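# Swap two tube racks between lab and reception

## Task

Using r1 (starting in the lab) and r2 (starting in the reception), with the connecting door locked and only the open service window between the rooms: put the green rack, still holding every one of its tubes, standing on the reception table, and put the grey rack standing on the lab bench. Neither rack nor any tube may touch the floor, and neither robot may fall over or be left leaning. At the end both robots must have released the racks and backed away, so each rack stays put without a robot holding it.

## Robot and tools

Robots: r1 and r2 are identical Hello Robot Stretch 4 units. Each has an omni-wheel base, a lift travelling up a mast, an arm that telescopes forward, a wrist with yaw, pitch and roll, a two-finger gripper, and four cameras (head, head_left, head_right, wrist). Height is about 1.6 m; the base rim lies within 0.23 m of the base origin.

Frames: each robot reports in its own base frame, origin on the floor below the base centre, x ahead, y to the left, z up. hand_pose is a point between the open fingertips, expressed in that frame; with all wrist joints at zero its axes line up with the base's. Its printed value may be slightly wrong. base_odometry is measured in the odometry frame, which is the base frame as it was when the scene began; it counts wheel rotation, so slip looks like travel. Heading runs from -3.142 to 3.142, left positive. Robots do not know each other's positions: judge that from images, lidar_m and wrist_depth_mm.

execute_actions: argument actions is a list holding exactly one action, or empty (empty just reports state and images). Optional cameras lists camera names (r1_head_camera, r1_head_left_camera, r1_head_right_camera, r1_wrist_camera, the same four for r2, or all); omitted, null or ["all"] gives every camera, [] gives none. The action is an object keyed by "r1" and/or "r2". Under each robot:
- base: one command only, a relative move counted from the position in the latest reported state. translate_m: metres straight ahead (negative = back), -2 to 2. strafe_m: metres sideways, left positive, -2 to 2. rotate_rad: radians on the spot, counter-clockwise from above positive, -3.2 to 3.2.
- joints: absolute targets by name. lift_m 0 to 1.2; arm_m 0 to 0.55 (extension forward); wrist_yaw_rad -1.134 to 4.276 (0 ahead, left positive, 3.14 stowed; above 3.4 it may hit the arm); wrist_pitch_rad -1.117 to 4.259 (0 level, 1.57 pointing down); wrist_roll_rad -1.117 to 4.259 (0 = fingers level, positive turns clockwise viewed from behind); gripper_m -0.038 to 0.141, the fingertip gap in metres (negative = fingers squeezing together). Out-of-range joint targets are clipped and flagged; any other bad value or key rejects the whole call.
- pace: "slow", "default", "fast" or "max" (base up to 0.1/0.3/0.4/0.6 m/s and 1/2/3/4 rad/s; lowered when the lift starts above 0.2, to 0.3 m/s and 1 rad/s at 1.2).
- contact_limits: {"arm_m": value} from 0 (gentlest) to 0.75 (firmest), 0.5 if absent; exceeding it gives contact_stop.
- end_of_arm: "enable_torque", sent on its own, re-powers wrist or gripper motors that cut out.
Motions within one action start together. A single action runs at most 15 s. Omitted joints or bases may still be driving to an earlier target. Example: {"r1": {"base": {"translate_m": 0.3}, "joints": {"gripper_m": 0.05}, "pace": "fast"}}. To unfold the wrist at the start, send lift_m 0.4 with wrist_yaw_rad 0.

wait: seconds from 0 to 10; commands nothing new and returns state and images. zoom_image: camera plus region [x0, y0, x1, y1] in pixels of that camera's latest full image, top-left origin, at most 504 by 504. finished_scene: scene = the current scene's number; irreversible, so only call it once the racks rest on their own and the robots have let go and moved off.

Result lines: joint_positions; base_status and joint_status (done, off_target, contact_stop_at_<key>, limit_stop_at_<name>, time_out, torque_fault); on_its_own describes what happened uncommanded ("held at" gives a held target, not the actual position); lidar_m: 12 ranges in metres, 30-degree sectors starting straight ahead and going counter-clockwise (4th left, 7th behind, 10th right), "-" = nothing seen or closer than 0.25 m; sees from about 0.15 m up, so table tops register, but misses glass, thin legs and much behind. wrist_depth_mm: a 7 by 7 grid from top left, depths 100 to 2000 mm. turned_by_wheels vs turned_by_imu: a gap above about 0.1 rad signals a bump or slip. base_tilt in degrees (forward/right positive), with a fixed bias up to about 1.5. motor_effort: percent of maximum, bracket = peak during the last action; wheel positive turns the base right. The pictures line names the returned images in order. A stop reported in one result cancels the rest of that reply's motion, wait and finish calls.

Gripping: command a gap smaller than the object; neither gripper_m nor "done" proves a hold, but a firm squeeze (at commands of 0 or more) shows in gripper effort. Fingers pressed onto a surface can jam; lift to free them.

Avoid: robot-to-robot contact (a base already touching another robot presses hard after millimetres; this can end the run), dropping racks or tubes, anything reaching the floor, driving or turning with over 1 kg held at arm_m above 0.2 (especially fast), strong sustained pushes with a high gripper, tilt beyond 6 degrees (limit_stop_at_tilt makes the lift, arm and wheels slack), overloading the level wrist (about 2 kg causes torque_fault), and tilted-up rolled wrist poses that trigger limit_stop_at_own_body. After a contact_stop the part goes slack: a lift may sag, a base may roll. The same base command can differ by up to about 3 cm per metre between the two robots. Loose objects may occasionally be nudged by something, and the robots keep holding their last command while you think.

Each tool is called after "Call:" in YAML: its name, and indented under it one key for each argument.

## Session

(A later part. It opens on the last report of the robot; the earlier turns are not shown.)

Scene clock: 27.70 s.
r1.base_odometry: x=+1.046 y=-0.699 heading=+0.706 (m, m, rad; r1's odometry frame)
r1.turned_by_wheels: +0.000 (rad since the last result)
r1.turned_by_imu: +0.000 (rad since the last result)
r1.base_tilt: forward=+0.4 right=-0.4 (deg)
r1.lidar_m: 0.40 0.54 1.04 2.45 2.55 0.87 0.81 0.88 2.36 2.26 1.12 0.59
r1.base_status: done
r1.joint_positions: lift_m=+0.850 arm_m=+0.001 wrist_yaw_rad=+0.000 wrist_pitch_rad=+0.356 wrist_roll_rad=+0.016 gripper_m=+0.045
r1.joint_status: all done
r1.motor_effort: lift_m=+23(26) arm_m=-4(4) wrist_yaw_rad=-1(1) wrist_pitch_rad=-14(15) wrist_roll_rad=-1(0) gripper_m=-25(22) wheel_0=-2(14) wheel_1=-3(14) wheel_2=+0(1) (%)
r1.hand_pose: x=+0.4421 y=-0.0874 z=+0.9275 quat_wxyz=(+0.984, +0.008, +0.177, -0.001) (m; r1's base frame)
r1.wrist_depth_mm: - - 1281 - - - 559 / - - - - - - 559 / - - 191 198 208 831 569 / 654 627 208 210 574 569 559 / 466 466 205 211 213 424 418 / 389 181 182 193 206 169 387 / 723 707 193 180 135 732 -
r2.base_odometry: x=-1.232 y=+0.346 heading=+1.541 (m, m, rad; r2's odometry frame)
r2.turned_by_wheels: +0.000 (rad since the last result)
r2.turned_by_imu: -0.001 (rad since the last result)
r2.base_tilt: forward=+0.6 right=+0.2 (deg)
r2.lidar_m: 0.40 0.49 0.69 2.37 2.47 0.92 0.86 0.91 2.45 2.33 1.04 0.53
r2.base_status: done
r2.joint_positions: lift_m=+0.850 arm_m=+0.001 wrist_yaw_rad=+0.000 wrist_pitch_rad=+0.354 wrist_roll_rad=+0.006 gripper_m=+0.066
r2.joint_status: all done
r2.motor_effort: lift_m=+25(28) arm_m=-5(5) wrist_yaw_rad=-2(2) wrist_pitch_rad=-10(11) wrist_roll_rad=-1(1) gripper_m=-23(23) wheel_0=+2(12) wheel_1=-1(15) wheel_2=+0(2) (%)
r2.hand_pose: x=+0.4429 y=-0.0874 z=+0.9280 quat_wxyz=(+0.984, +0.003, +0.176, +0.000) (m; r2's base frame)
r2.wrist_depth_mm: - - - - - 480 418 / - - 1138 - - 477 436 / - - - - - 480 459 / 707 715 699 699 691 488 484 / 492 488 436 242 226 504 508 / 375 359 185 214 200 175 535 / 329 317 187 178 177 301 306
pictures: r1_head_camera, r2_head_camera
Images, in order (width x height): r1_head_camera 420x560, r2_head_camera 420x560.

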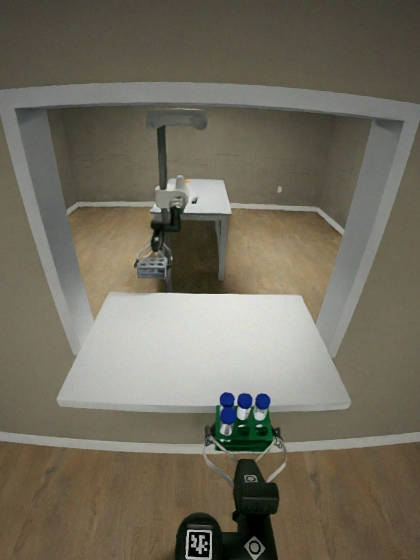

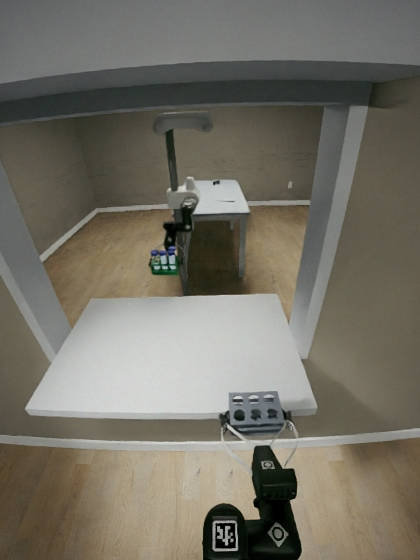

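Call:
execute_actions:
  actions:
    - {"r1":{"base":{"strafe_m":-0.05},"joints":{"arm_m":0.38,"lift_m":0.812}},"r2":{"base":{"strafe_m":0.05},"joints":{"arm_m":0.35,"lift_m":0.812}}}
  cameras: ["r1_head_camera","r2_head_camera"]

Call:
execute_actions:
  actions:
    - {"r1":{"joints":{"lift_m":0.788},"pace":"slow"},"r2":{"joints":{"lift_m":0.788},"pace":"slow"}}
  cameras: []

Scene clock: 30.13 s.
r1.base_odometry: x=+1.078 y=-0.737 heading=+0.706 (m, m, rad; r1's odometry frame)
r1.turned_by_wheels: +0.000 (rad since the last result)
r1.turned_by_imu: +0.000 (rad since the last result)
r1.base_tilt: forward=+0.5 right=-0.3 (deg)
r1.lidar_m: 0.54 0.56 1.04 2.52 2.60 0.86 0.81 0.88 2.29 2.20 1.13 0.57
r1.base_status: done
r1.joint_positions: lift_m=+0.812 arm_m=+0.379 wrist_yaw_rad=+0.000 wrist_pitch_rad=+0.356 wrist_roll_rad=+0.016 gripper_m=+0.045
r1.joint_status: all done
r1.motor_effort: lift_m=+20(24) arm_m=+5(5) wrist_yaw_rad=+0(2) wrist_pitch_rad=-14(15) wrist_roll_rad=+0(1) gripper_m=-24(22) wheel_0=+2(11) wheel_1=-3(12) wheel_2=+0(0) (%)
r1.hand_pose: x=+0.8206 y=-0.0874 z=+0.8898 quat_wxyz=(+0.984, +0.008, +0.177, -0.001) (m; r1's base frame)
r1.wrist_depth_mm: - 609 - - - - - / 439 - - - - - - / - - 192 200 - - - / 535 521 211 211 473 466 - / 384 382 207 211 213 351 347 / 301 182 182 193 206 169 287 / 255 247 193 180 135 233 -
r2.base_odometry: x=-1.282 y=+0.347 heading=+1.541 (m, m, rad; r2's odometry frame)
r2.turned_by_wheels: +0.000 (rad since the last result)
r2.turned_by_imu: +0.001 (rad since the last result)
r2.base_tilt: forward=+0.4 right=-0.1 (deg)
r2.lidar_m: 0.47 0.50 0.67 2.32 2.42 0.92 0.88 0.95 2.49 2.39 1.03 0.50
r2.base_status: done
r2.joint_positions: lift_m=+0.812 arm_m=+0.349 wrist_yaw_rad=+0.000 wrist_pitch_rad=+0.353 wrist_roll_rad=+0.006 gripper_m=+0.066
r2.joint_status: all done
r2.motor_effort: lift_m=+16(24) arm_m=+6(7) wrist_yaw_rad=-2(1) wrist_pitch_rad=-10(11) wrist_roll_rad=-2(1) gripper_m=-23(23) wheel_0=-1(9) wheel_1=+1(11) wheel_2=+0(1) (%)
r2.hand_pose: x=+0.7906 y=-0.0874 z=+0.8907 quat_wxyz=(+0.984, +0.003, +0.176, +0.000) (m; r2's base frame)
r2.wrist_depth_mm: - 439 891 - - - - / 427 459 - - - - - / 424 - - - - - - / - - - - - - - / 410 407 362 242 226 397 - / 310 297 185 214 200 175 303 / 252 234 188 178 176 229 229
pictures: r1_head_camera, r2_head_camera
Images, in order (width x height): r1_head_camera 420x560, r2_head_camera 420x560.

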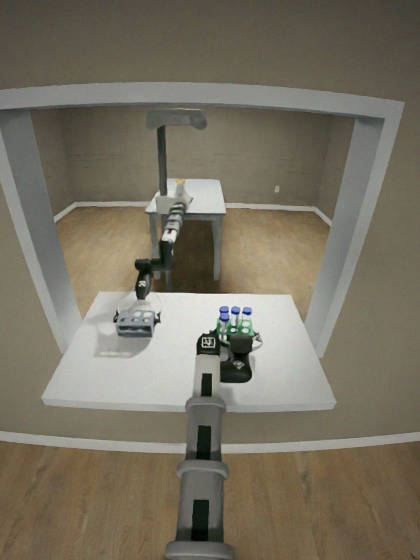

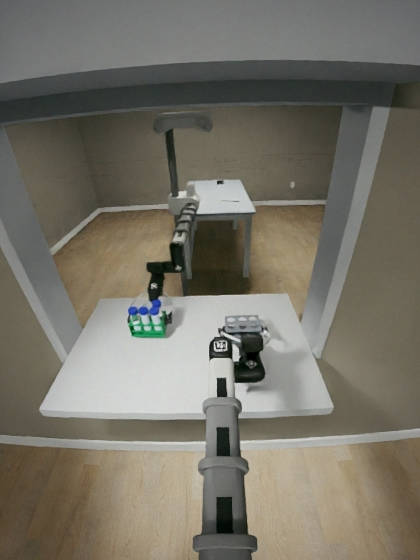

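Scene clock: 31.10 s.
r1.base_odometry: x=+1.078 y=-0.737 heading=+0.706 (m, m, rad; r1's odometry frame)
r1.turned_by_wheels: +0.000 (rad since the last result)
r1.turned_by_imu: +0.000 (rad since the last result)
r1.base_tilt: forward=+0.4 right=-0.3 (deg)
r1.lidar_m: 0.54 0.54 1.04 2.53 2.61 0.88 0.82 0.90 2.31 2.17 1.16 0.56
r1.base_status: not commanded
r1.joint_positions: lift_m=+0.788 arm_m=+0.379 wrist_yaw_rad=+0.000 wrist_pitch_rad=+0.356 wrist_roll_rad=+0.016 gripper_m=+0.045
r1.joint_status: all done
r1.motor_effort: lift_m=+20(20) arm_m=+5(5) wrist_yaw_rad=-1(0) wrist_pitch_rad=-15(16) wrist_roll_rad=-1(0) gripper_m=-24(24) wheel_0=+2(2) wheel_1=-3(3) wheel_2=+0(0) (%)
r1.hand_pose: x=+0.8205 y=-0.0874 z=+0.8659 quat_wxyz=(+0.984, +0.008, +0.177, -0.001) (m; r1's base frame)
r1.wrist_depth_mm: - 615 - - - - - / 439 - - - - - - / - - 191 200 521 - - / 469 455 211 211 418 413 404 / 342 338 206 211 214 307 303 / 265 182 182 193 206 169 253 / 224 216 193 181 135 205 -
r2.base_odometry: x=-1.282 y=+0.347 heading=+1.541 (m, m, rad; r2's odometry frame)
r2.turned_by_wheels: +0.000 (rad since the last result)
r2.turned_by_imu: +0.000 (rad since the last result)
r2.base_tilt: forward=+0.3 right=+0.1 (deg)
r2.lidar_m: 0.48 0.50 0.70 2.32 2.41 0.92 0.86 0.92 2.49 2.38 0.99 0.49
r2.base_status: not commanded
r2.joint_positions: lift_m=+0.788 arm_m=+0.349 wrist_yaw_rad=+0.000 wrist_pitch_rad=+0.353 wrist_roll_rad=+0.006 gripper_m=+0.066
r2.joint_status: all done
r2.motor_effort: lift_m=+16(16) arm_m=+6(5) wrist_yaw_rad=-2(7) wrist_pitch_rad=-11(11) wrist_roll_rad=-2(2) gripper_m=-23(23) wheel_0=-1(1) wheel_1=+1(1) wheel_2=+0(0) (%)
r2.hand_pose: x=+0.7906 y=-0.0874 z=+0.8667 quat_wxyz=(+0.984, +0.003, +0.176, +0.000) (m; r2's base frame)
r2.wrist_depth_mm: - 439 891 - - - - / 427 459 - - - - - / 421 - - - - - - / 477 517 512 - - - - / 357 357 317 241 225 349 347 / 273 260 185 213 200 175 265 / 220 204 189 178 177 201 200
pictures: none
No camera images: the call's "cameras" was empty. Leave "cameras" out to get every camera's image.

Call:
execute_actions:
  actions:
    - {"r1":{"joints":{"gripper_m":0.141,"lift_m":0.785}},"r2":{"joints":{"gripper_m":0.141,"lift_m":0.785}}}
  cameras: []

Call:
execute_actions:
  actions:
    - {"r1":{"joints":{"arm_m":0.27},"pace":"fast"},"r2":{"joints":{"arm_m":0.24},"pace":"fast"}}
  cameras: ["r1_head_camera","r1_wrist_camera","r2_head_camera","r2_wrist_camera"]

Scene clock: 33.23 s.
r1.base_odometry: x=+1.078 y=-0.737 heading=+0.706 (m, m, rad; r1's odometry frame)
r1.turned_by_wheels: +0.000 (rad since the last result)
r1.turned_by_imu: +0.001 (rad since the last result)
r1.base_tilt: forward=+0.4 right=-0.3 (deg)
r1.lidar_m: 0.53 0.55 1.04 2.52 2.61 0.86 0.82 0.87 2.31 2.19 1.13 0.56
r1.base_status: not commanded
r1.joint_positions: lift_m=+0.785 arm_m=+0.379 wrist_yaw_rad=+0.000 wrist_pitch_rad=+0.352 wrist_roll_rad=+0.016 gripper_m=+0.141
r1.joint_status: all done
r1.motor_effort: lift_m=+20(16) arm_m=+5(5) wrist_yaw_rad=+0(0) wrist_pitch_rad=-2(16) wrist_roll_rad=-1(0) gripper_m=-1(23) wheel_0=+2(2) wheel_1=-3(3) wheel_2=+0(0) (%)
r1.hand_pose: x=+0.8209 y=-0.0874 z=+0.8639 quat_wxyz=(+0.985, +0.008, +0.175, -0.001) (m; r1's base frame)
r1.wrist_depth_mm: - 603 - - - - - / 436 - - - - - - / - - 1118 224 233 - - / 473 462 392 236 421 413 407 / 342 336 224 225 217 309 304 / 264 253 208 225 213 202 245 / 224 216 217 144 213 207 -
r2.base_odometry: x=-1.282 y=+0.347 heading=+1.541 (m, m, rad; r2's odometry frame)
r2.turned_by_wheels: +0.000 (rad since the last result)
r2.turned_by_imu: +0.001 (rad since the last result)
r2.base_tilt: forward=+0.6 right=-0.1 (deg)
r2.lidar_m: 0.46 0.47 0.68 2.33 2.40 0.90 0.87 0.94 2.49 2.40 1.03 0.50
r2.base_status: not commanded
r2.joint_positions: lift_m=+0.785 arm_m=+0.349 wrist_yaw_rad=+0.000 wrist_pitch_rad=+0.352 wrist_roll_rad=+0.006 gripper_m=+0.141
r2.joint_status: all done
r2.motor_effort: lift_m=+16(16) arm_m=+5(6) wrist_yaw_rad=-4(3) wrist_pitch_rad=-5(10) wrist_roll_rad=-1(1) gripper_m=+1(24) wheel_0=-1(1) wheel_1=+1(1) wheel_2=+0(0) (%)
r2.hand_pose: x=+0.7908 y=-0.0874 z=+0.8642 quat_wxyz=(+0.985, +0.003, +0.175, +0.000) (m; r2's base frame)
r2.wrist_depth_mm: - 439 878 - - - - / 427 459 - - - - - / 421 - - - - - - / 496 512 504 504 - - - / 355 353 314 260 254 347 343 / 270 258 190 230 209 191 263 / 217 210 210 144 204 207 213
pictures: none
No camera images: the call's "cameras" was empty. Leave "cameras" out to get every camera's image.

Scene clock: 34.37 s.
r1.base_odometry: x=+1.078 y=-0.737 heading=+0.706 (m, m, rad; r1's odometry frame)
r1.turned_by_wheels: +0.000 (rad since the last result)
r1.turned_by_imu: +0.000 (rad since the last result)
r1.base_tilt: forward=+0.3 right=-0.3 (deg)
r1.lidar_m: 0.54 0.55 1.03 2.53 2.61 0.87 0.81 0.86 2.29 2.20 1.14 0.58
r1.base_status: not commanded
r1.joint_positions: lift_m=+0.785 arm_m=+0.271 wrist_yaw_rad=+0.000 wrist_pitch_rad=+0.352 wrist_roll_rad=+0.016 gripper_m=+0.141
r1.joint_status: all done
r1.motor_effort: lift_m=+20(20) arm_m=-4(6) wrist_yaw_rad=+1(1) wrist_pitch_rad=-5(5) wrist_roll_rad=-1(1) gripper_m=+1(2) wheel_0=+2(2) wheel_1=-3(3) wheel_2=+1(0) (%)
r1.hand_pose: x=+0.7125 y=-0.0875 z=+0.8638 quat_wxyz=(+0.985, +0.008, +0.175, -0.001) (m; r1's base frame)
r1.wrist_depth_mm: - 661 - - - - - / - 640 - - - - - / 621 - 1205 336 634 621 - / 469 459 421 329 349 413 402 / 342 338 332 310 307 310 304 / 265 254 243 259 237 227 244 / 224 217 220 145 213 208 -
r2.base_odometry: x=-1.282 y=+0.347 heading=+1.541 (m, m, rad; r2's odometry frame)
r2.turned_by_wheels: +0.000 (rad since the last result)
r2.turned_by_imu: +0.000 (rad since the last result)
r2.base_tilt: forward=+0.6 right=+0.0 (deg)
r2.lidar_m: 0.45 0.50 0.67 2.33 2.43 0.92 0.88 0.93 2.50 2.39 1.02 0.52
r2.base_status: not commanded
r2.joint_positions: lift_m=+0.785 arm_m=+0.241 wrist_yaw_rad=+0.000 wrist_pitch_rad=+0.352 wrist_roll_rad=+0.006 gripper_m=+0.141
r2.joint_status: all done
r2.motor_effort: lift_m=+16(16) arm_m=-5(7) wrist_yaw_rad=-2(3) wrist_pitch_rad=-7(7) wrist_roll_rad=+0(1) gripper_m=-1(0) wheel_0=-1(1) wheel_1=+1(1) wheel_2=+0(0) (%)
r2.hand_pose: x=+0.6826 y=-0.0875 z=+0.8641 quat_wxyz=(+0.985, +0.003, +0.175, -0.001) (m; r2's base frame)
r2.wrist_depth_mm: - - 1060 - - - - / - 654 1182 - - - - / - - - - - - - / 436 508 504 351 427 496 - / 349 355 351 307 319 347 343 / 270 258 213 268 267 198 264 / 217 211 218 144 216 208 213
pictures: r1_head_camera, r1_wrist_camera, r2_head_camera, r2_wrist_camera
camera_calibration (this result's frames):
r1_wrist_camera: T_world_to_cam=[[0.0405514, -0.998345, -0.0407773, -0.0656733], [-0.395906, 0.0214161, -0.918041, 1.12431], [0.917395, 0.0533718, -0.394382, -0.0776523], [0, 0, 0, 1]] pos_world=[0.519023, -0.0854985, 0.998862]
r2_wrist_camera: T_world_to_cam=[[0.0371796, -0.999274, -0.008322, -0.0957447], [-0.316549, -0.003878, -0.948568, 1.09753], [0.947847, 0.0379018, -0.316463, -0.149068], [0, 0, 0, 1]] pos_world=[0.492275, -0.0857691, 0.993113]
Images, in order (width x height): r1_head_camera 420x560, r1_wrist_camera 616x392, r2_head_camera 420x560, r2_wrist_camera 616x392.

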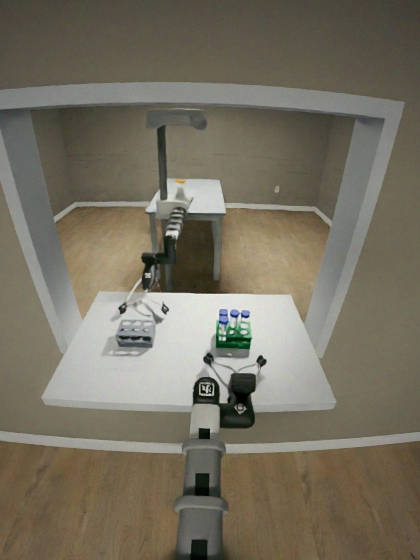

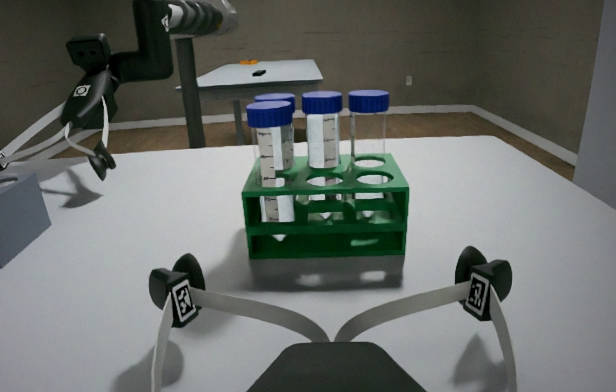

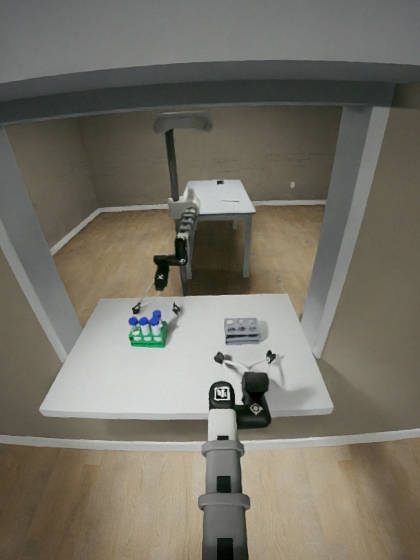

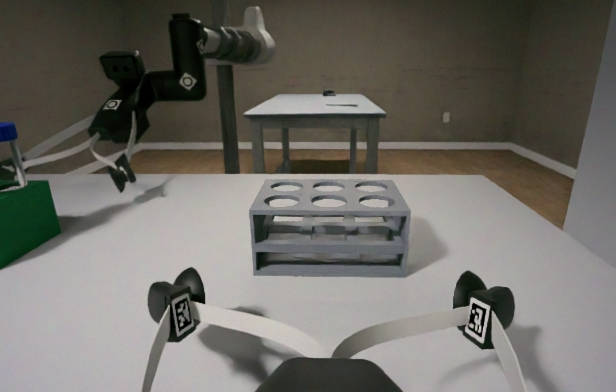

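Call:
execute_actions:
  actions:
    - {"r1":{"base":{"strafe_m":0.352},"pace":"fast"},"r2":{"base":{"strafe_m":0.358},"pace":"fast"}}
  cameras: ["r1_head_camera","r1_wrist_camera","r2_head_camera","r2_wrist_camera"]

Scene clock: 36.63 s.
r1.base_odometry: x=+0.850 y=-0.469 heading=+0.706 (m, m, rad; r1's odometry frame)
r1.turned_by_wheels: +0.000 (rad since the last result)
r1.turned_by_imu: +0.000 (rad since the last result)
r1.base_tilt: forward=+0.4 right=-0.2 (deg)
r1.lidar_m: 0.53 0.55 1.03 2.17 2.26 3.00 0.82 0.85 2.69 2.56 0.78 0.56
r1.base_status: done
r1.joint_positions: lift_m=+0.785 arm_m=+0.271 wrist_yaw_rad=+0.000 wrist_pitch_rad=+0.352 wrist_roll_rad=+0.016 gripper_m=+0.141
r1.joint_status: not commanded
r1.motor_effort: lift_m=+21(20) arm_m=-4(4) wrist_yaw_rad=+0(1) wrist_pitch_rad=-4(4) wrist_roll_rad=-1(1) gripper_m=-1(1) wheel_0=-2(14) wheel_1=+1(15) wheel_2=+1(2) (%)
r1.hand_pose: x=+0.7125 y=-0.0874 z=+0.8638 quat_wxyz=(+0.985, +0.008, +0.175, -0.001) (m; r1's base frame)
r1.wrist_depth_mm: - - - - - - 591 / 353 - - - - - 569 / 351 - - - 1205 615 549 / 349 466 418 325 329 413 407 / 324 338 317 301 298 312 304 / 266 253 243 259 237 226 244 / 224 216 220 145 213 207 -
r2.base_odometry: x=-1.640 y=+0.358 heading=+1.541 (m, m, rad; r2's odometry frame)
r2.turned_by_wheels: +0.000 (rad since the last result)
r2.turned_by_imu: +0.000 (rad since the last result)
r2.base_tilt: forward=+0.5 right=+0.2 (deg)
r2.lidar_m: 0.47 0.50 0.98 1.95 2.02 2.80 0.90 0.93 2.87 2.73 0.70 0.49
r2.base_status: done
r2.joint_positions: lift_m=+0.785 arm_m=+0.241 wrist_yaw_rad=+0.000 wrist_pitch_rad=+0.352 wrist_roll_rad=+0.006 gripper_m=+0.141
r2.joint_status: not commanded
r2.motor_effort: lift_m=+16(17) arm_m=-5(5) wrist_yaw_rad=-4(1) wrist_pitch_rad=-7(7) wrist_roll_rad=-1(1) gripper_m=-1(0) wheel_0=+2(11) wheel_1=-3(11) wheel_2=+0(0) (%)
r2.hand_pose: x=+0.6826 y=-0.0874 z=+0.8640 quat_wxyz=(+0.985, +0.003, +0.175, +0.000) (m; r2's base frame)
r2.wrist_depth_mm: - - - - - 1025 732 / - - - - - - 564 / - - - 290 1921 - 559 / 413 508 508 301 353 500 455 / 355 353 351 304 310 345 342 / 271 257 213 268 267 199 264 / 218 211 218 144 216 208 213
pictures: r1_head_camera, r1_wrist_camera, r2_head_camera, r2_wrist_camera
camera_calibration (this result's frames):
r1_wrist_camera: T_world_to_cam=[[0.0407202, -0.998338, -0.0407774, -0.0657477], [-0.39591, 0.0213493, -0.918041, 1.12431], [0.917386, 0.053527, -0.394382, -0.0776469], [0, 0, 0, 1]] pos_world=[0.519035, -0.0854855, 0.998859]
r2_wrist_camera: T_world_to_cam=[[0.0373847, -0.999266, -0.00832193, -0.0958293], [-0.316548, -0.00394301, -0.948568, 1.09751], [0.94784, 0.0380962, -0.316463, -0.14907], [0, 0, 0, 1]] pos_world=[0.49229, -0.0857526, 0.993086]
Images, in order (width x height): r1_head_camera 420x560, r1_wrist_camera 616x392, r2_head_camera 420x560, r2_wrist_camera 616x392.

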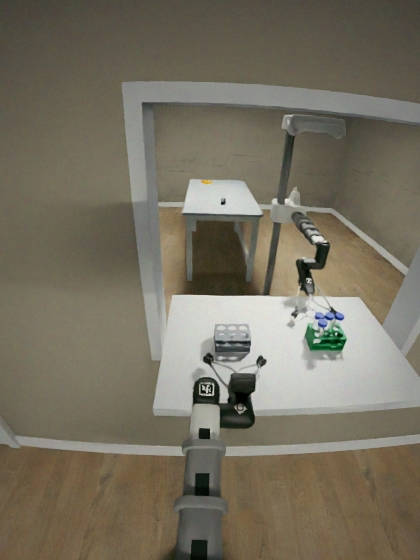

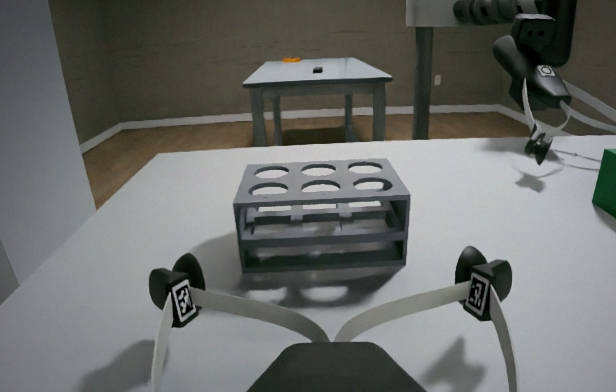

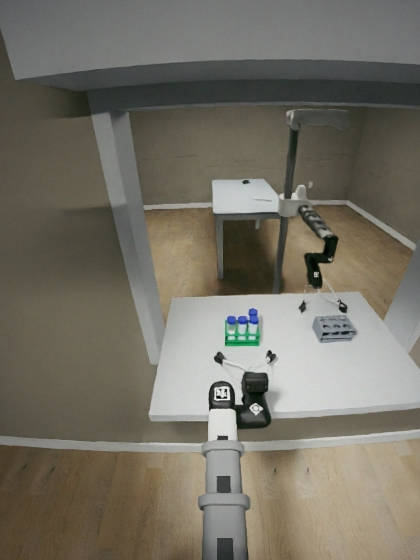

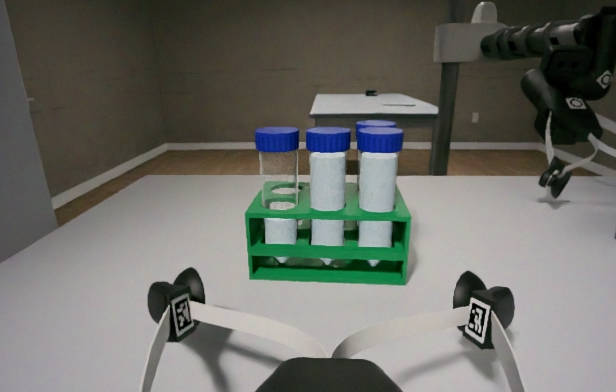

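Call:
execute_actions:
  actions:
    - {"r1":{"joints":{"arm_m":0.366,"wrist_yaw_rad":0.017}},"r2":{"joints":{"arm_m":0.347}}}
  cameras: ["r1_wrist_camera","r2_wrist_camera"]

Scene clock: 38.10 s.
r1.base_odometry: x=+0.850 y=-0.469 heading=+0.706 (m, m, rad; r1's odometry frame)
r1.turned_by_wheels: +0.000 (rad since the last result)
r1.turned_by_imu: +0.000 (rad since the last result)
r1.base_tilt: forward=+0.4 right=-0.3 (deg)
r1.lidar_m: 0.52 0.54 1.01 2.17 2.23 2.96 0.81 0.86 2.69 2.57 0.81 0.55
r1.base_status: not commanded
r1.joint_positions: lift_m=+0.785 arm_m=+0.365 wrist_yaw_rad=+0.017 wrist_pitch_rad=+0.352 wrist_roll_rad=+0.016 gripper_m=+0.141
r1.joint_status: all done
r1.motor_effort: lift_m=+20(20) arm_m=+5(5) wrist_yaw_rad=+1(3) wrist_pitch_rad=-5(3) wrist_roll_rad=-1(1) gripper_m=-1(1) wheel_0=-2(2) wheel_1=+1(1) wheel_2=+0(1) (%)
r1.hand_pose: x=+0.8083 y=-0.0828 z=+0.8638 quat_wxyz=(+0.984, +0.006, +0.175, +0.007) (m; r1's base frame)
r1.wrist_depth_mm: - - - - - - - / - - - - - - - / - - - - - - - / - 459 449 436 424 413 407 / 322 338 243 226 220 307 304 / 265 253 206 225 204 203 243 / 223 216 216 144 211 207 -
r2.base_odometry: x=-1.640 y=+0.358 heading=+1.541 (m, m, rad; r2's odometry frame)
r2.turned_by_wheels: +0.000 (rad since the last result)
r2.turned_by_imu: +0.000 (rad since the last result)
r2.base_tilt: forward=+0.6 right=-0.1 (deg)
r2.lidar_m: 0.48 0.50 0.98 1.96 2.02 2.79 0.89 0.93 2.85 2.74 0.70 0.50
r2.base_status: not commanded
r2.joint_positions: lift_m=+0.785 arm_m=+0.346 wrist_yaw_rad=+0.000 wrist_pitch_rad=+0.352 wrist_roll_rad=+0.006 gripper_m=+0.141
r2.joint_status: all done
r2.motor_effort: lift_m=+17(16) arm_m=+6(6) wrist_yaw_rad=-2(1) wrist_pitch_rad=-7(7) wrist_roll_rad=+0(1) gripper_m=+0(0) wheel_0=+2(2) wheel_1=-3(3) wheel_2=+0(0) (%)
r2.hand_pose: x=+0.7877 y=-0.0875 z=+0.8640 quat_wxyz=(+0.985, +0.003, +0.175, -0.001) (m; r2's base frame)
r2.wrist_depth_mm: - - - - - 946 741 / - - - - - - - / - - - - 1808 - - / - 508 430 180 178 - - / 353 353 332 194 191 345 343 / 270 257 191 198 187 193 263 / 217 209 211 145 193 207 213
pictures: r1_wrist_camera, r2_wrist_camera
camera_calibration (this result's frames):
r1_wrist_camera: T_world_to_cam=[[0.0577119, -0.9975, -0.040775, -0.0787033], [-0.396161, 0.0146073, -0.918065, 1.16184], [0.916365, 0.0691368, -0.394328, -0.163758], [0, 0, 0, 1]] pos_world=[0.614881, -0.0841562, 0.998863]
r2_wrist_camera: T_world_to_cam=[[0.0371051, -0.999277, -0.0083216, -0.0996148], [-0.316538, -0.00385433, -0.948572, 1.13078], [0.947854, 0.0378309, -0.316453, -0.248719], [0, 0, 0, 1]] pos_world=[0.59738, -0.0857751, 0.993087]
Images, in order (width x height): r1_wrist_camera 616x392, r2_wrist_camera 616x392.

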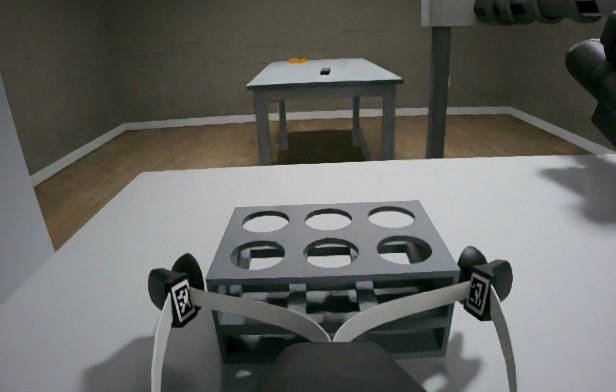

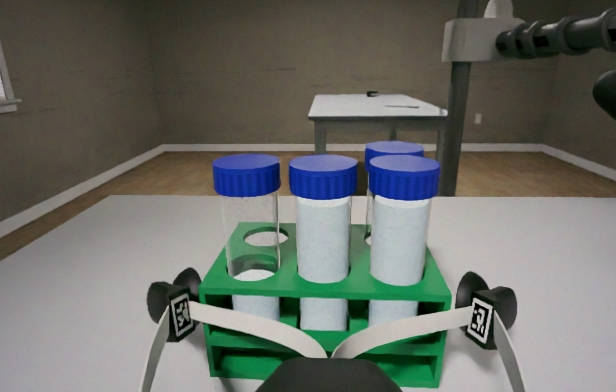

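Call:
execute_actions:
  actions:
    - {"r1":{"joints":{"gripper_m":0.06}},"r2":{"joints":{"gripper_m":0.055,"arm_m":0.351}}}
  cameras: []

Call:
execute_actions:
  actions:
    - {"r1":{"joints":{"lift_m":0.81}},"r2":{"joints":{"lift_m":0.81}}}
  cameras: ["r1_wrist_camera","r2_wrist_camera"]

Scene clock: 40.10 s.
r1.base_odometry: x=+0.850 y=-0.469 heading=+0.706 (m, m, rad; r1's odometry frame)
r1.turned_by_wheels: +0.000 (rad since the last result)
r1.turned_by_imu: +0.001 (rad since the last result)
r1.base_tilt: forward=+0.5 right=-0.2 (deg)
r1.lidar_m: 0.52 0.54 1.02 2.16 2.22 2.97 0.83 0.85 2.67 2.57 0.79 0.55
r1.base_status: not commanded
r1.joint_positions: lift_m=+0.785 arm_m=+0.365 wrist_yaw_rad=+0.017 wrist_pitch_rad=+0.353 wrist_roll_rad=+0.016 gripper_m=+0.060
r1.joint_status: all done
r1.motor_effort: lift_m=+20(20) arm_m=+5(5) wrist_yaw_rad=+0(0) wrist_pitch_rad=-9(9) wrist_roll_rad=-1(1) gripper_m=-19(16) wheel_0=-2(2) wheel_1=+1(1) wheel_2=+0(1) (%)
r1.hand_pose: x=+0.8082 y=-0.0828 z=+0.8634 quat_wxyz=(+0.984, +0.006, +0.176, +0.007) (m; r1's base frame)
r1.wrist_depth_mm: - - - - - - - / - - - - - - - / - - - - - - - / - 459 442 430 421 413 402 / 320 334 247 210 206 304 303 / 263 183 189 204 200 175 250 / 223 215 200 126 166 205 -
r2.base_odometry: x=-1.640 y=+0.358 heading=+1.541 (m, m, rad; r2's odometry frame)
r2.turned_by_wheels: +0.000 (rad since the last result)
r2.turned_by_imu: +0.001 (rad since the last result)
r2.base_tilt: forward=+0.6 right=+0.0 (deg)
r2.lidar_m: 0.47 0.49 0.98 1.97 2.02 2.78 0.88 0.91 2.83 2.76 0.70 0.49
r2.base_status: not commanded
r2.joint_positions: lift_m=+0.785 arm_m=+0.350 wrist_yaw_rad=+0.000 wrist_pitch_rad=+0.355 wrist_roll_rad=+0.006 gripper_m=+0.056
r2.joint_status: all done
r2.motor_effort: lift_m=+17(17) arm_m=+5(7) wrist_yaw_rad=-4(0) wrist_pitch_rad=-16(17) wrist_roll_rad=+0(1) gripper_m=-24(25) wheel_0=+2(2) wheel_1=-3(3) wheel_2=+0(0) (%)
r2.hand_pose: x=+0.7915 y=-0.0874 z=+0.8632 quat_wxyz=(+0.984, +0.003, +0.177, +0.000) (m; r2's base frame)
r2.wrist_depth_mm: - - - - - 931 723 / - - - - - - - / - - - 1921 199 - - / - 496 452 164 162 480 480 / 347 345 309 174 171 338 336 / 266 253 181 179 177 173 258 / 214 200 181 175 173 195 195
pictures: none
No camera images: the call's "cameras" was empty. Leave "cameras" out to get every camera's image.

Scene clock: 40.97 s.
r1.base_odometry: x=+0.850 y=-0.469 heading=+0.706 (m, m, rad; r1's odometry frame)
r1.turned_by_wheels: +0.000 (rad since the last result)
r1.turned_by_imu: +0.000 (rad since the last result)
r1.base_tilt: forward=+0.4 right=-0.4 (deg)
r1.lidar_m: 0.52 0.54 1.03 2.17 2.23 2.97 0.81 0.87 2.67 2.56 0.79 0.56
r1.base_status: not commanded
r1.joint_positions: lift_m=+0.810 arm_m=+0.365 wrist_yaw_rad=+0.017 wrist_pitch_rad=+0.353 wrist_roll_rad=+0.016 gripper_m=+0.060
r1.joint_status: all done
r1.motor_effort: lift_m=+24(24) arm_m=+5(5) wrist_yaw_rad=+0(0) wrist_pitch_rad=-8(9) wrist_roll_rad=+0(1) gripper_m=-24(20) wheel_0=-2(2) wheel_1=+1(1) wheel_2=+0(0) (%)
r1.hand_pose: x=+0.8082 y=-0.0828 z=+0.8881 quat_wxyz=(+0.984, +0.006, +0.176, +0.007) (m; r1's base frame)
r1.wrist_depth_mm: - - - - - - - / - - - - - - - / - - - - - - - / - - 504 496 480 469 455 / 347 384 247 210 206 351 345 / 301 183 189 204 201 175 287 / 254 247 200 126 166 234 -
r2.base_odometry: x=-1.640 y=+0.358 heading=+1.541 (m, m, rad; r2's odometry frame)
r2.turned_by_wheels: +0.000 (rad since the last result)
r2.turned_by_imu: +0.000 (rad since the last result)
r2.base_tilt: forward=+0.7 right=+0.0 (deg)
r2.lidar_m: 0.46 0.49 0.99 1.95 2.03 2.78 0.88 0.92 2.87 2.73 0.67 0.49
r2.base_status: not commanded
r2.joint_positions: lift_m=+0.809 arm_m=+0.350 wrist_yaw_rad=+0.000 wrist_pitch_rad=+0.356 wrist_roll_rad=+0.006 gripper_m=+0.056
r2.joint_status: all done
r2.motor_effort: lift_m=+27(27) arm_m=+5(5) wrist_yaw_rad=-5(2) wrist_pitch_rad=-18(17) wrist_roll_rad=-1(1) gripper_m=-23(25) wheel_0=+2(2) wheel_1=-3(3) wheel_2=+0(0) (%)
r2.hand_pose: x=+0.7914 y=-0.0874 z=+0.8873 quat_wxyz=(+0.984, +0.003, +0.177, +0.000) (m; r2's base frame)
r2.wrist_depth_mm: - - - - - 931 741 / - - - - - - - / - - - 1863 201 - - / - - - 164 162 - - / - 399 351 174 171 387 384 / 304 291 182 180 177 173 297 / 245 228 181 175 173 224 224
pictures: r1_wrist_camera, r2_wrist_camera
camera_calibration (this result's frames):
r1_wrist_camera: T_world_to_cam=[[0.0576571, -0.997501, -0.0408297, -0.0776137], [-0.397401, 0.0145859, -0.917529, 1.18463], [0.915832, 0.0691279, -0.395567, -0.15252], [0, 0, 0, 1]] pos_world=[0.614932, -0.0841554, 1.02344]
r2_wrist_camera: T_world_to_cam=[[0.0375146, -0.99926, -0.00844945, -0.0996507], [-0.319793, -0.00399418, -0.947479, 1.1556], [0.946744, 0.0382463, -0.319706, -0.241111], [0, 0, 0, 1]] pos_world=[0.601562, -0.0857397, 1.01698]
Images, in order (width x height): r1_wrist_camera 616x392, r2_wrist_camera 616x392.

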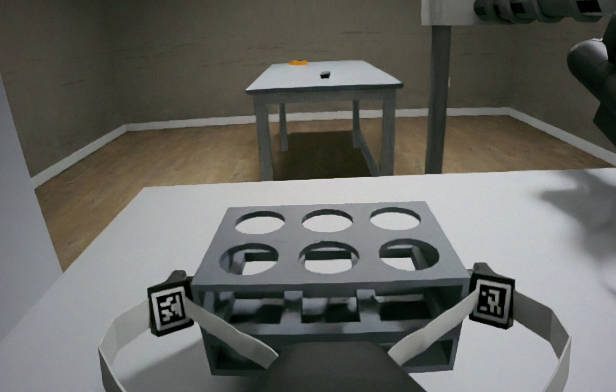

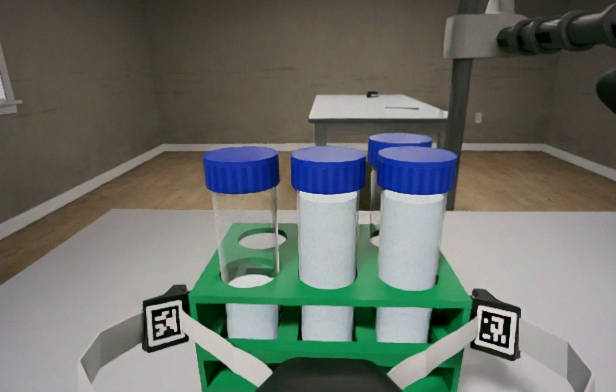

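Call:
execute_actions:
  actions:
    - {"r1":{"base":{"translate_m":-0.3},"joints":{"arm_m":0.05},"pace":"fast"},"r2":{"base":{"translate_m":-0.36},"joints":{"arm_m":0.05},"pace":"fast"}}
  cameras: []

Call:
execute_actions:
  actions:
    - {"r1":{"base":{"rotate_rad":-2.55},"joints":{"lift_m":0.78}},"r2":{"base":{"rotate_rad":-2.8},"joints":{"lift_m":0.78}}}
  cameras: ["r1_head_camera","r2_head_camera","r2_wrist_camera"]

Scene clock: 43.50 s.
r1.base_odometry: x=+0.621 y=-0.663 heading=+0.706 (m, m, rad; r1's odometry frame)
r1.turned_by_wheels: +0.000 (rad since the last result)
r1.turned_by_imu: +0.001 (rad since the last result)
r1.base_tilt: forward=+0.4 right=-0.2 (deg)
r1.lidar_m: 0.46 1.08 1.41 2.15 2.22 0.59 0.52 0.55 0.77 2.56 1.57 0.85
r1.base_status: done
r1.joint_positions: lift_m=+0.810 arm_m=+0.051 wrist_yaw_rad=+0.017 wrist_pitch_rad=+0.354 wrist_roll_rad=+0.016 gripper_m=+0.060
r1.joint_status: all done
r1.motor_effort: lift_m=+24(24) arm_m=-4(6) wrist_yaw_rad=+1(1) wrist_pitch_rad=-8(9) wrist_roll_rad=+0(1) gripper_m=-23(19) wheel_0=-3(9) wheel_1=-3(9) wheel_2=+1(14) (%)
r1.hand_pose: x=+0.4937 y=-0.0829 z=+0.8881 quat_wxyz=(+0.984, +0.006, +0.176, +0.007) (m; r1's base frame)
r1.wrist_depth_mm: 707 707 - - 1921 - - / 741 741 - - - - - / 788 788 778 750 723 707 691 / 842 842 591 591 580 854 842 / 917 904 247 211 206 904 917 / 991 183 189 204 200 175 960 / 1060 1042 200 126 166 1042 1060
r2.base_odometry: x=-1.651 y=-0.002 heading=+1.541 (m, m, rad; r2's odometry frame)
r2.turned_by_wheels: +0.000 (rad since the last result)
r2.turned_by_imu: +0.000 (rad since the last result)
r2.base_tilt: forward=+0.5 right=+0.3 (deg)
r2.lidar_m: 0.41 1.08 1.47 1.95 2.04 2.77 0.51 0.55 0.74 2.74 1.52 0.47
r2.base_status: done
r2.joint_positions: lift_m=+0.810 arm_m=+0.051 wrist_yaw_rad=+0.000 wrist_pitch_rad=+0.356 wrist_roll_rad=+0.006 gripper_m=+0.056
r2.joint_status: all done
r2.motor_effort: lift_m=+27(27) arm_m=-5(6) wrist_yaw_rad=-1(4) wrist_pitch_rad=-17(18) wrist_roll_rad=-1(1) gripper_m=-26(24) wheel_0=-1(7) wheel_1=-2(10) wheel_2=-1(11) (%)
r2.hand_pose: x=+0.4922 y=-0.0875 z=+0.8873 quat_wxyz=(+0.984, +0.003, +0.177, -0.001) (m; r2's base frame)
r2.wrist_depth_mm: 723 715 - - - - - / 759 750 - - - - - / 809 798 809 991 200 960 842 / 854 831 591 163 162 609 609 / 891 891 854 173 171 842 842 / 960 917 182 180 177 172 891 / 1025 1008 181 175 173 931 931
pictures: none
No camera images: the call's "cameras" was empty. Leave "cameras" out to get every camera's image.

Scene clock: 46.20 s.
r1.base_odometry: x=+0.621 y=-0.663 heading=-1.843 (m, m, rad; r1's odometry frame)
r1.turned_by_wheels: -2.549 (rad since the last result)
r1.turned_by_imu: -2.611 (rad since the last result)
r1.base_tilt: forward=+0.4 right=-0.2 (deg)
r1.lidar_m: 0.46 2.62 2.54 1.49 0.85 0.82 1.09 1.49 2.19 2.30 0.57 0.51
r1.base_status: done
r1.joint_positions: lift_m=+0.780 arm_m=+0.051 wrist_yaw_rad=+0.017 wrist_pitch_rad=+0.354 wrist_roll_rad=+0.016 gripper_m=+0.060
r1.joint_status: all done
r1.motor_effort: lift_m=+19(20) arm_m=-4(4) wrist_yaw_rad=+1(1) wrist_pitch_rad=-9(7) wrist_roll_rad=+0(0) gripper_m=-21(22) wheel_0=+5(10) wheel_1=+5(11) wheel_2=+4(11) (%)
r1.hand_pose: x=+0.4937 y=-0.0829 z=+0.8584 quat_wxyz=(+0.984, +0.006, +0.176, +0.007) (m; r1's base frame)
r1.wrist_depth_mm: - - - - - - - / - - - - - - - / - - - 866 842 820 798 / - - 591 580 569 549 539 / 1983 1863 247 210 206 410 404 / 1576 183 189 204 200 175 336 / 1308 1255 200 126 166 290 -
r2.base_odometry: x=-1.651 y=-0.002 heading=-1.259 (m, m, rad; r2's odometry frame)
r2.turned_by_wheels: -2.800 (rad since the last result)
r2.turned_by_imu: -2.781 (rad since the last result)
r2.base_tilt: forward=+0.6 right=+0.1 (deg)
r2.lidar_m: 0.45 0.66 2.72 1.89 0.93 0.82 0.83 1.30 1.97 2.01 2.44 0.52
r2.base_status: done
r2.joint_positions: lift_m=+0.780 arm_m=+0.051 wrist_yaw_rad=+0.000 wrist_pitch_rad=+0.355 wrist_roll_rad=+0.006 gripper_m=+0.056
r2.joint_status: all done
r2.motor_effort: lift_m=+17(25) arm_m=-5(5) wrist_yaw_rad=-1(5) wrist_pitch_rad=-16(18) wrist_roll_rad=-1(2) gripper_m=-25(25) wheel_0=+0(7) wheel_1=+3(10) wheel_2=+2(7) (%)
r2.hand_pose: x=+0.4922 y=-0.0875 z=+0.8580 quat_wxyz=(+0.984, +0.003, +0.177, -0.001) (m; r2's base frame)
r2.wrist_depth_mm: - - - - - - - / - - - - - - - / - - 1182 1160 203 - - / 683 676 609 164 162 - - / 473 473 415 173 170 1921 - / 634 394 181 180 177 173 1537 / 661 1182 181 175 174 1160 1205
pictures: r1_head_camera, r2_head_camera, r2_wrist_camera
camera_calibration (this result's frames):
r2_wrist_camera: T_world_to_cam=[[0.037135, -0.999275, -0.00844027, -0.0885989], [-0.319759, -0.00387998, -0.947491, 1.03219], [0.946771, 0.0378839, -0.319671, 0.0327428], [0, 0, 0, 1]] pos_world=[0.302344, -0.0857702, 0.987715]
Images, in order (width x height): r1_head_camera 420x560, r2_head_camera 420x560, r2_wrist_camera 616x392.

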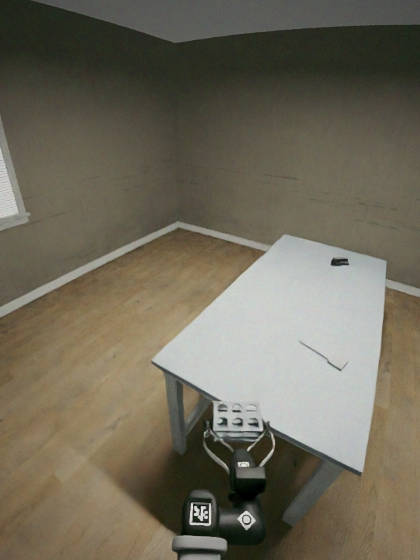

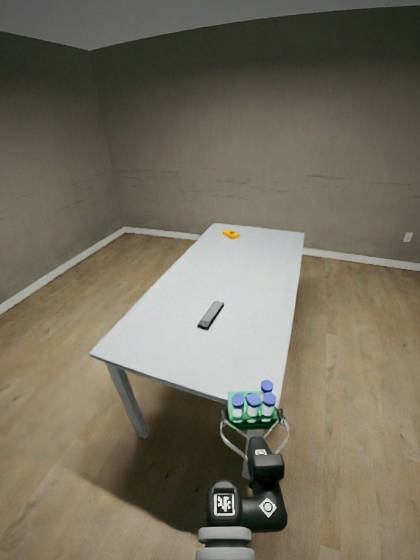

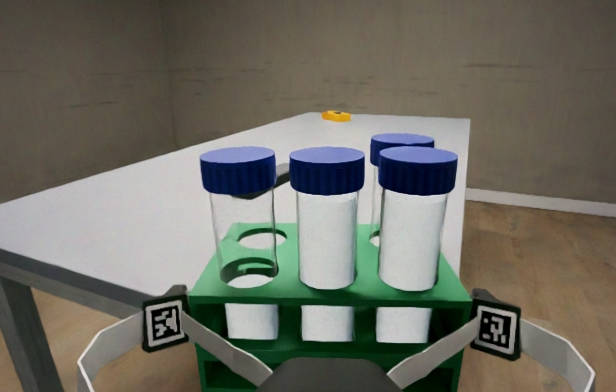

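Call:
execute_actions:
  actions:
    - {"r1":{"joints":{"arm_m":0.35,"lift_m":0.75}},"r2":{"joints":{"arm_m":0.35,"lift_m":0.75}}}
  cameras: ["r1_head_camera","r2_head_camera"]

Call:
execute_actions:
  actions:
    - {"r1":{"joints":{"lift_m":0.724},"pace":"slow"},"r2":{"joints":{"lift_m":0.724},"pace":"slow"}}
  cameras: ["r1_wrist_camera","r2_wrist_camera"]

Scene clock: 48.33 s.
r1.base_odometry: x=+0.621 y=-0.663 heading=-1.843 (m, m, rad; r1's odometry frame)
r1.turned_by_wheels: +0.000 (rad since the last result)
r1.turned_by_imu: +0.001 (rad since the last result)
r1.base_tilt: forward=+0.4 right=-0.2 (deg)
r1.lidar_m: 0.58 2.64 2.55 1.47 0.86 0.81 1.10 1.48 2.18 2.27 0.55 0.53
r1.base_status: not commanded
r1.joint_positions: lift_m=+0.750 arm_m=+0.349 wrist_yaw_rad=+0.017 wrist_pitch_rad=+0.353 wrist_roll_rad=+0.016 gripper_m=+0.060
r1.joint_status: all done
r1.motor_effort: lift_m=+19(18) arm_m=+5(5) wrist_yaw_rad=+0(1) wrist_pitch_rad=-9(10) wrist_roll_rad=+0(1) gripper_m=-21(19) wheel_0=+5(5) wheel_1=+4(5) wheel_2=+4(4) (%)
r1.hand_pose: x=+0.7922 y=-0.0828 z=+0.8285 quat_wxyz=(+0.984, +0.006, +0.176, +0.007) (m; r1's base frame)
r1.wrist_depth_mm: - - - - - - - / - - - - - - - / - - - - 723 707 683 / - - - 496 488 473 466 / 1921 404 248 210 207 353 349 / 303 183 189 204 200 176 289 / 257 249 200 126 165 235 -
r2.base_odometry: x=-1.651 y=-0.002 heading=-1.259 (m, m, rad; r2's odometry frame)
r2.turned_by_wheels: +0.000 (rad since the last result)
r2.turned_by_imu: +0.001 (rad since the last result)
r2.base_tilt: forward=+0.7 right=+0.0 (deg)
r2.lidar_m: 0.53 0.65 2.70 1.88 0.91 0.82 0.83 1.29 1.99 1.99 2.44 0.54
r2.base_status: not commanded
r2.joint_positions: lift_m=+0.750 arm_m=+0.349 wrist_yaw_rad=+0.000 wrist_pitch_rad=+0.355 wrist_roll_rad=+0.006 gripper_m=+0.056
r2.joint_status: all done
r2.motor_effort: lift_m=+17(17) arm_m=+6(5) wrist_yaw_rad=-2(3) wrist_pitch_rad=-16(18) wrist_roll_rad=-1(0) gripper_m=-24(24) wheel_0=+0(0) wheel_1=+3(3) wheel_2=+3(2) (%)
r2.hand_pose: x=+0.7905 y=-0.0874 z=+0.8281 quat_wxyz=(+0.984, +0.003, +0.177, +0.000) (m; r2's base frame)
r2.wrist_depth_mm: - - - - - - - / - - - - - - - / - - 1008 1008 202 976 - / 585 569 466 164 163 559 - / 402 399 355 174 172 389 1708 / 307 294 182 180 178 173 314 / 249 231 181 175 173 227 226
pictures: r1_head_camera, r2_head_camera
Images, in order (width x height): r1_head_camera 420x560, r2_head_camera 420x560.

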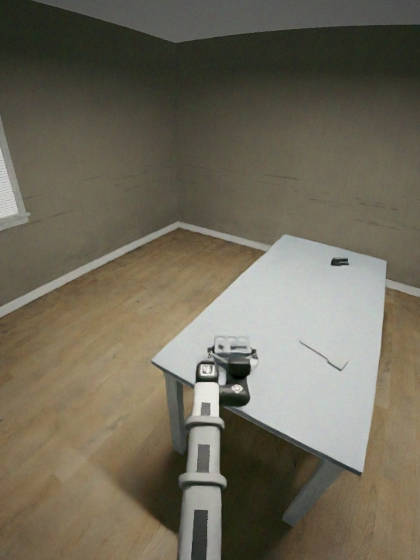

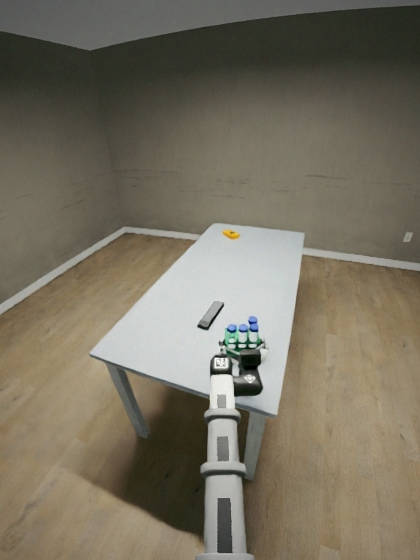

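Scene clock: 49.33 s.
r1.base_odometry: x=+0.621 y=-0.663 heading=-1.843 (m, m, rad; r1's odometry frame)
r1.turned_by_wheels: +0.000 (rad since the last result)
r1.turned_by_imu: +0.000 (rad since the last result)
r1.base_tilt: forward=+0.4 right=-0.2 (deg)
r1.lidar_m: 0.56 2.63 2.55 1.48 0.86 0.81 1.09 1.48 2.18 2.28 0.57 0.53
r1.base_status: not commanded
r1.joint_positions: lift_m=+0.724 arm_m=+0.349 wrist_yaw_rad=+0.017 wrist_pitch_rad=+0.353 wrist_roll_rad=+0.016 gripper_m=+0.060
r1.joint_status: all done
r1.motor_effort: lift_m=+18(21) arm_m=+4(5) wrist_yaw_rad=-1(0) wrist_pitch_rad=-9(8) wrist_roll_rad=+0(0) gripper_m=-21(22) wheel_0=+5(5) wheel_1=+4(4) wheel_2=+4(4) (%)
r1.hand_pose: x=+0.7922 y=-0.0828 z=+0.8025 quat_wxyz=(+0.984, +0.006, +0.176, +0.007) (m; r1's base frame)
r1.wrist_depth_mm: - - - - - - - / - - - - - 1205 1205 / - - - - 627 609 597 / - - 445 430 424 410 402 / 1863 336 246 210 206 307 303 / 264 183 189 204 201 176 250 / 222 216 201 126 165 205 -
r2.base_odometry: x=-1.651 y=-0.002 heading=-1.259 (m, m, rad; r2's odometry frame)
r2.turned_by_wheels: +0.000 (rad since the last result)
r2.turned_by_imu: +0.000 (rad since the last result)
r2.base_tilt: forward=+0.5 right=-0.1 (deg)
r2.lidar_m: 0.53 0.66 2.71 1.89 0.94 0.82 0.81 1.28 1.97 2.03 2.44 0.53
r2.base_status: not commanded
r2.joint_positions: lift_m=+0.724 arm_m=+0.349 wrist_yaw_rad=+0.000 wrist_pitch_rad=+0.355 wrist_roll_rad=+0.006 gripper_m=+0.056
r2.joint_status: all done
r2.motor_effort: lift_m=+17(17) arm_m=+5(6) wrist_yaw_rad=-2(3) wrist_pitch_rad=-17(16) wrist_roll_rad=+0(1) gripper_m=-24(25) wheel_0=+0(0) wheel_1=+3(3) wheel_2=+3(2) (%)
r2.hand_pose: x=+0.7905 y=-0.0874 z=+0.8021 quat_wxyz=(+0.984, +0.003, +0.177, +0.000) (m; r2's base frame)
r2.wrist_depth_mm: - - - - - - - / - - - - - - - / - - 866 866 200 831 - / 504 496 397 164 162 484 - / 347 345 309 174 171 338 355 / 265 254 181 180 177 172 259 / 214 200 181 175 173 196 196
pictures: r1_wrist_camera, r2_wrist_camera
camera_calibration (this result's frames):
r1_wrist_camera: T_world_to_cam=[[0.0577436, -0.997497, -0.0408213, -0.0802388], [-0.397389, 0.0145447, -0.917535, 1.09979], [0.915831, 0.0692037, -0.395555, -0.171748], [0, 0, 0, 1]] pos_world=[0.598969, -0.0841483, 0.937881]
r2_wrist_camera: T_world_to_cam=[[0.037483, -0.999262, -0.00843925, -0.100326], [-0.319738, -0.0039915, -0.947498, 1.07457], [0.946764, 0.0382134, -0.319651, -0.267463], [0, 0, 0, 1]] pos_world=[0.600566, -0.0857421, 0.931813]
Images, in order (width x height): r1_wrist_camera 616x392, r2_wrist_camera 616x392.

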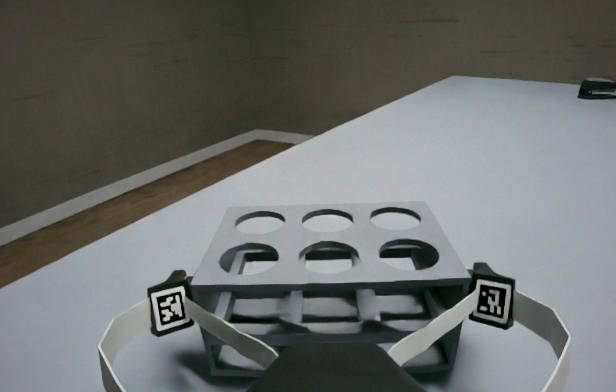

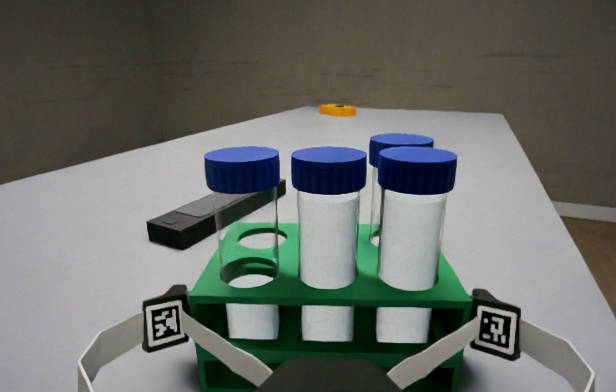

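Call:
execute_actions:
  actions:
    - {"r1":{"joints":{"gripper_m":0.141}},"r2":{"joints":{"gripper_m":0.141}}}
  cameras: []

Call:
execute_actions:
  actions:
    - {"r1":{"base":{"translate_m":-0.2},"joints":{"arm_m":0},"pace":"fast"},"r2":{"base":{"translate_m":-0.2},"joints":{"arm_m":0},"pace":"fast"}}
  cameras: ["r2_wrist_camera","r1_wrist_camera"]

Scene clock: 51.40 s.
r1.base_odometry: x=+0.621 y=-0.663 heading=-1.843 (m, m, rad; r1's odometry frame)
r1.turned_by_wheels: +0.000 (rad since the last result)
r1.turned_by_imu: +0.001 (rad since the last result)
r1.base_tilt: forward=+0.4 right=-0.3 (deg)
r1.lidar_m: 0.56 2.62 2.54 1.47 0.84 0.81 1.09 1.52 2.18 2.28 0.57 0.53
r1.base_status: not commanded
r1.joint_positions: lift_m=+0.724 arm_m=+0.349 wrist_yaw_rad=+0.017 wrist_pitch_rad=+0.353 wrist_roll_rad=+0.016 gripper_m=+0.141
r1.joint_status: all done
r1.motor_effort: lift_m=+19(18) arm_m=+5(5) wrist_yaw_rad=+0(0) wrist_pitch_rad=-4(9) wrist_roll_rad=-1(1) gripper_m=-2(19) wheel_0=+5(5) wheel_1=+5(4) wheel_2=+4(4) (%)
r1.hand_pose: x=+0.7923 y=-0.0828 z=+0.8028 quat_wxyz=(+0.984, +0.006, +0.175, +0.007) (m; r1's base frame)
r1.wrist_depth_mm: - - - - - - - / - - - - - 1205 - / - - - - 634 609 603 / - - 445 436 424 415 407 / 1863 336 238 225 216 310 306 / 267 255 208 235 213 202 244 / 224 217 216 145 213 207 -
r2.base_odometry: x=-1.651 y=-0.002 heading=-1.259 (m, m, rad; r2's odometry frame)
r2.turned_by_wheels: +0.000 (rad since the last result)
r2.turned_by_imu: +0.001 (rad since the last result)
r2.base_tilt: forward=+0.6 right=-0.1 (deg)
r2.lidar_m: 0.53 0.65 2.71 1.89 0.93 0.81 0.84 1.31 1.99 2.01 2.43 0.53
r2.base_status: not commanded
r2.joint_positions: lift_m=+0.724 arm_m=+0.349 wrist_yaw_rad=+0.000 wrist_pitch_rad=+0.353 wrist_roll_rad=+0.006 gripper_m=+0.141
r2.joint_status: all done
r2.motor_effort: lift_m=+17(17) arm_m=+5(5) wrist_yaw_rad=-1(4) wrist_pitch_rad=-7(17) wrist_roll_rad=+0(1) gripper_m=-1(23) wheel_0=+0(0) wheel_1=+3(3) wheel_2=+2(2) (%)
r2.hand_pose: x=+0.7907 y=-0.0874 z=+0.8029 quat_wxyz=(+0.984, +0.003, +0.175, +0.000) (m; r2's base frame)
r2.wrist_depth_mm: - - - - - - - / - - - - - - - / - - 904 891 878 878 - / 512 512 421 185 183 488 - / 355 353 314 199 196 345 362 / 270 257 191 202 198 191 264 / 217 209 209 144 202 206 213
pictures: none
No camera images: the call's "cameras" was empty. Leave "cameras" out to get every camera's image.

Scene clock: 53.20 s.
r1.base_odometry: x=+0.675 y=-0.471 heading=-1.844 (m, m, rad; r1's odometry frame)
r1.turned_by_wheels: -0.001 (rad since the last result)
r1.turned_by_imu: +0.000 (rad since the last result)
r1.base_tilt: forward=+0.4 right=-0.4 (deg)
r1.lidar_m: 0.74 2.73 2.64 0.92 0.67 0.63 0.92 1.24 2.07 2.16 2.98 0.70
r1.base_status: done
r1.joint_positions: lift_m=+0.724 arm_m=+0.001 wrist_yaw_rad=+0.017 wrist_pitch_rad=+0.352 wrist_roll_rad=+0.016 gripper_m=+0.141
r1.joint_status: all done
r1.motor_effort: lift_m=+18(18) arm_m=-4(4) wrist_yaw_rad=+1(1) wrist_pitch_rad=-5(5) wrist_roll_rad=-1(1) gripper_m=+2(3) wheel_0=-3(10) wheel_1=-4(9) wheel_2=-2(13) (%)
r1.hand_pose: x=+0.4439 y=-0.0829 z=+0.8028 quat_wxyz=(+0.984, +0.006, +0.175, +0.007) (m; r1's base frame)
r1.wrist_depth_mm: - - - - - - - / - - - - 1281 1281 1255 / - - 768 668 640 627 615 / - - - 691 554 484 442 / 1863 1921 1708 1808 1708 1576 466 / 1430 1366 891 1308 1336 1255 496 / 1255 1182 1160 145 1160 1138 512
r2.base_odometry: x=-1.712 y=+0.188 heading=-1.259 (m, m, rad; r2's odometry frame)
r2.turned_by_wheels: +0.000 (rad since the last result)
r2.turned_by_imu: +0.000 (rad since the last result)
r2.base_tilt: forward=+0.7 right=+0.2 (deg)
r2.lidar_m: 0.70 0.87 2.77 1.54 0.70 0.62 0.66 1.06 1.90 1.92 2.36 1.02
r2.base_status: done
r2.joint_positions: lift_m=+0.724 arm_m=+0.001 wrist_yaw_rad=+0.000 wrist_pitch_rad=+0.352 wrist_roll_rad=+0.006 gripper_m=+0.141
r2.joint_status: all done
r2.motor_effort: lift_m=+17(17) arm_m=-5(6) wrist_yaw_rad=-3(1) wrist_pitch_rad=-8(8) wrist_roll_rad=-1(2) gripper_m=+0(1) wheel_0=-1(7) wheel_1=-2(9) wheel_2=-3(13) (%)
r2.hand_pose: x=+0.4430 y=-0.0875 z=+0.8030 quat_wxyz=(+0.985, +0.003, +0.175, -0.001) (m; r2's base frame)
r2.wrist_depth_mm: - - - - - - - / - - - - - - - / - 931 931 750 891 - - / - 741 627 564 615 - - / 1921 1808 1921 1808 1756 1863 1921 / 1499 904 212 1464 615 199 1464 / 1205 1118 1229 144 1138 1160 1182
pictures: r1_wrist_camera, r2_wrist_camera
camera_calibration (this result's frames):
r1_wrist_camera: T_world_to_cam=[[0.0573839, -0.997519, -0.0407734, -0.0601002], [-0.396293, 0.0147259, -0.918006, 0.961546], [0.916329, 0.068837, -0.394465, 0.146296], [0, 0, 0, 1]] pos_world=[0.250448, -0.0841813, 0.937963]
r2_wrist_camera: T_world_to_cam=[[0.0370895, -0.999277, -0.00832008, -0.0873332], [-0.316702, -0.00385735, -0.948517, 0.963799], [0.9478, 0.037815, -0.316616, 0.0588031], [0, 0, 0, 1]] pos_world=[0.252742, -0.085776, 0.932071]
Images, in order (width x height): r1_wrist_camera 616x392, r2_wrist_camera 616x392.

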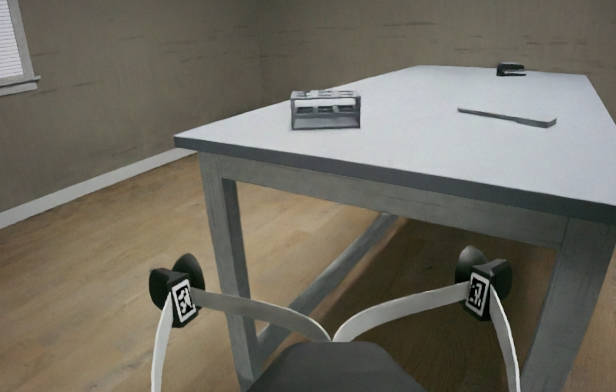

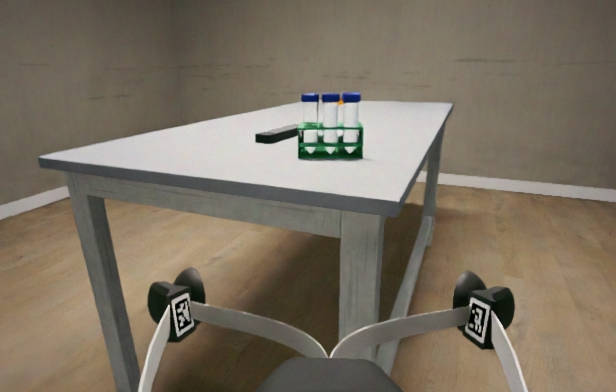

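Call:
finished_scene:
  scene: 2

The scene is finished: the task was done.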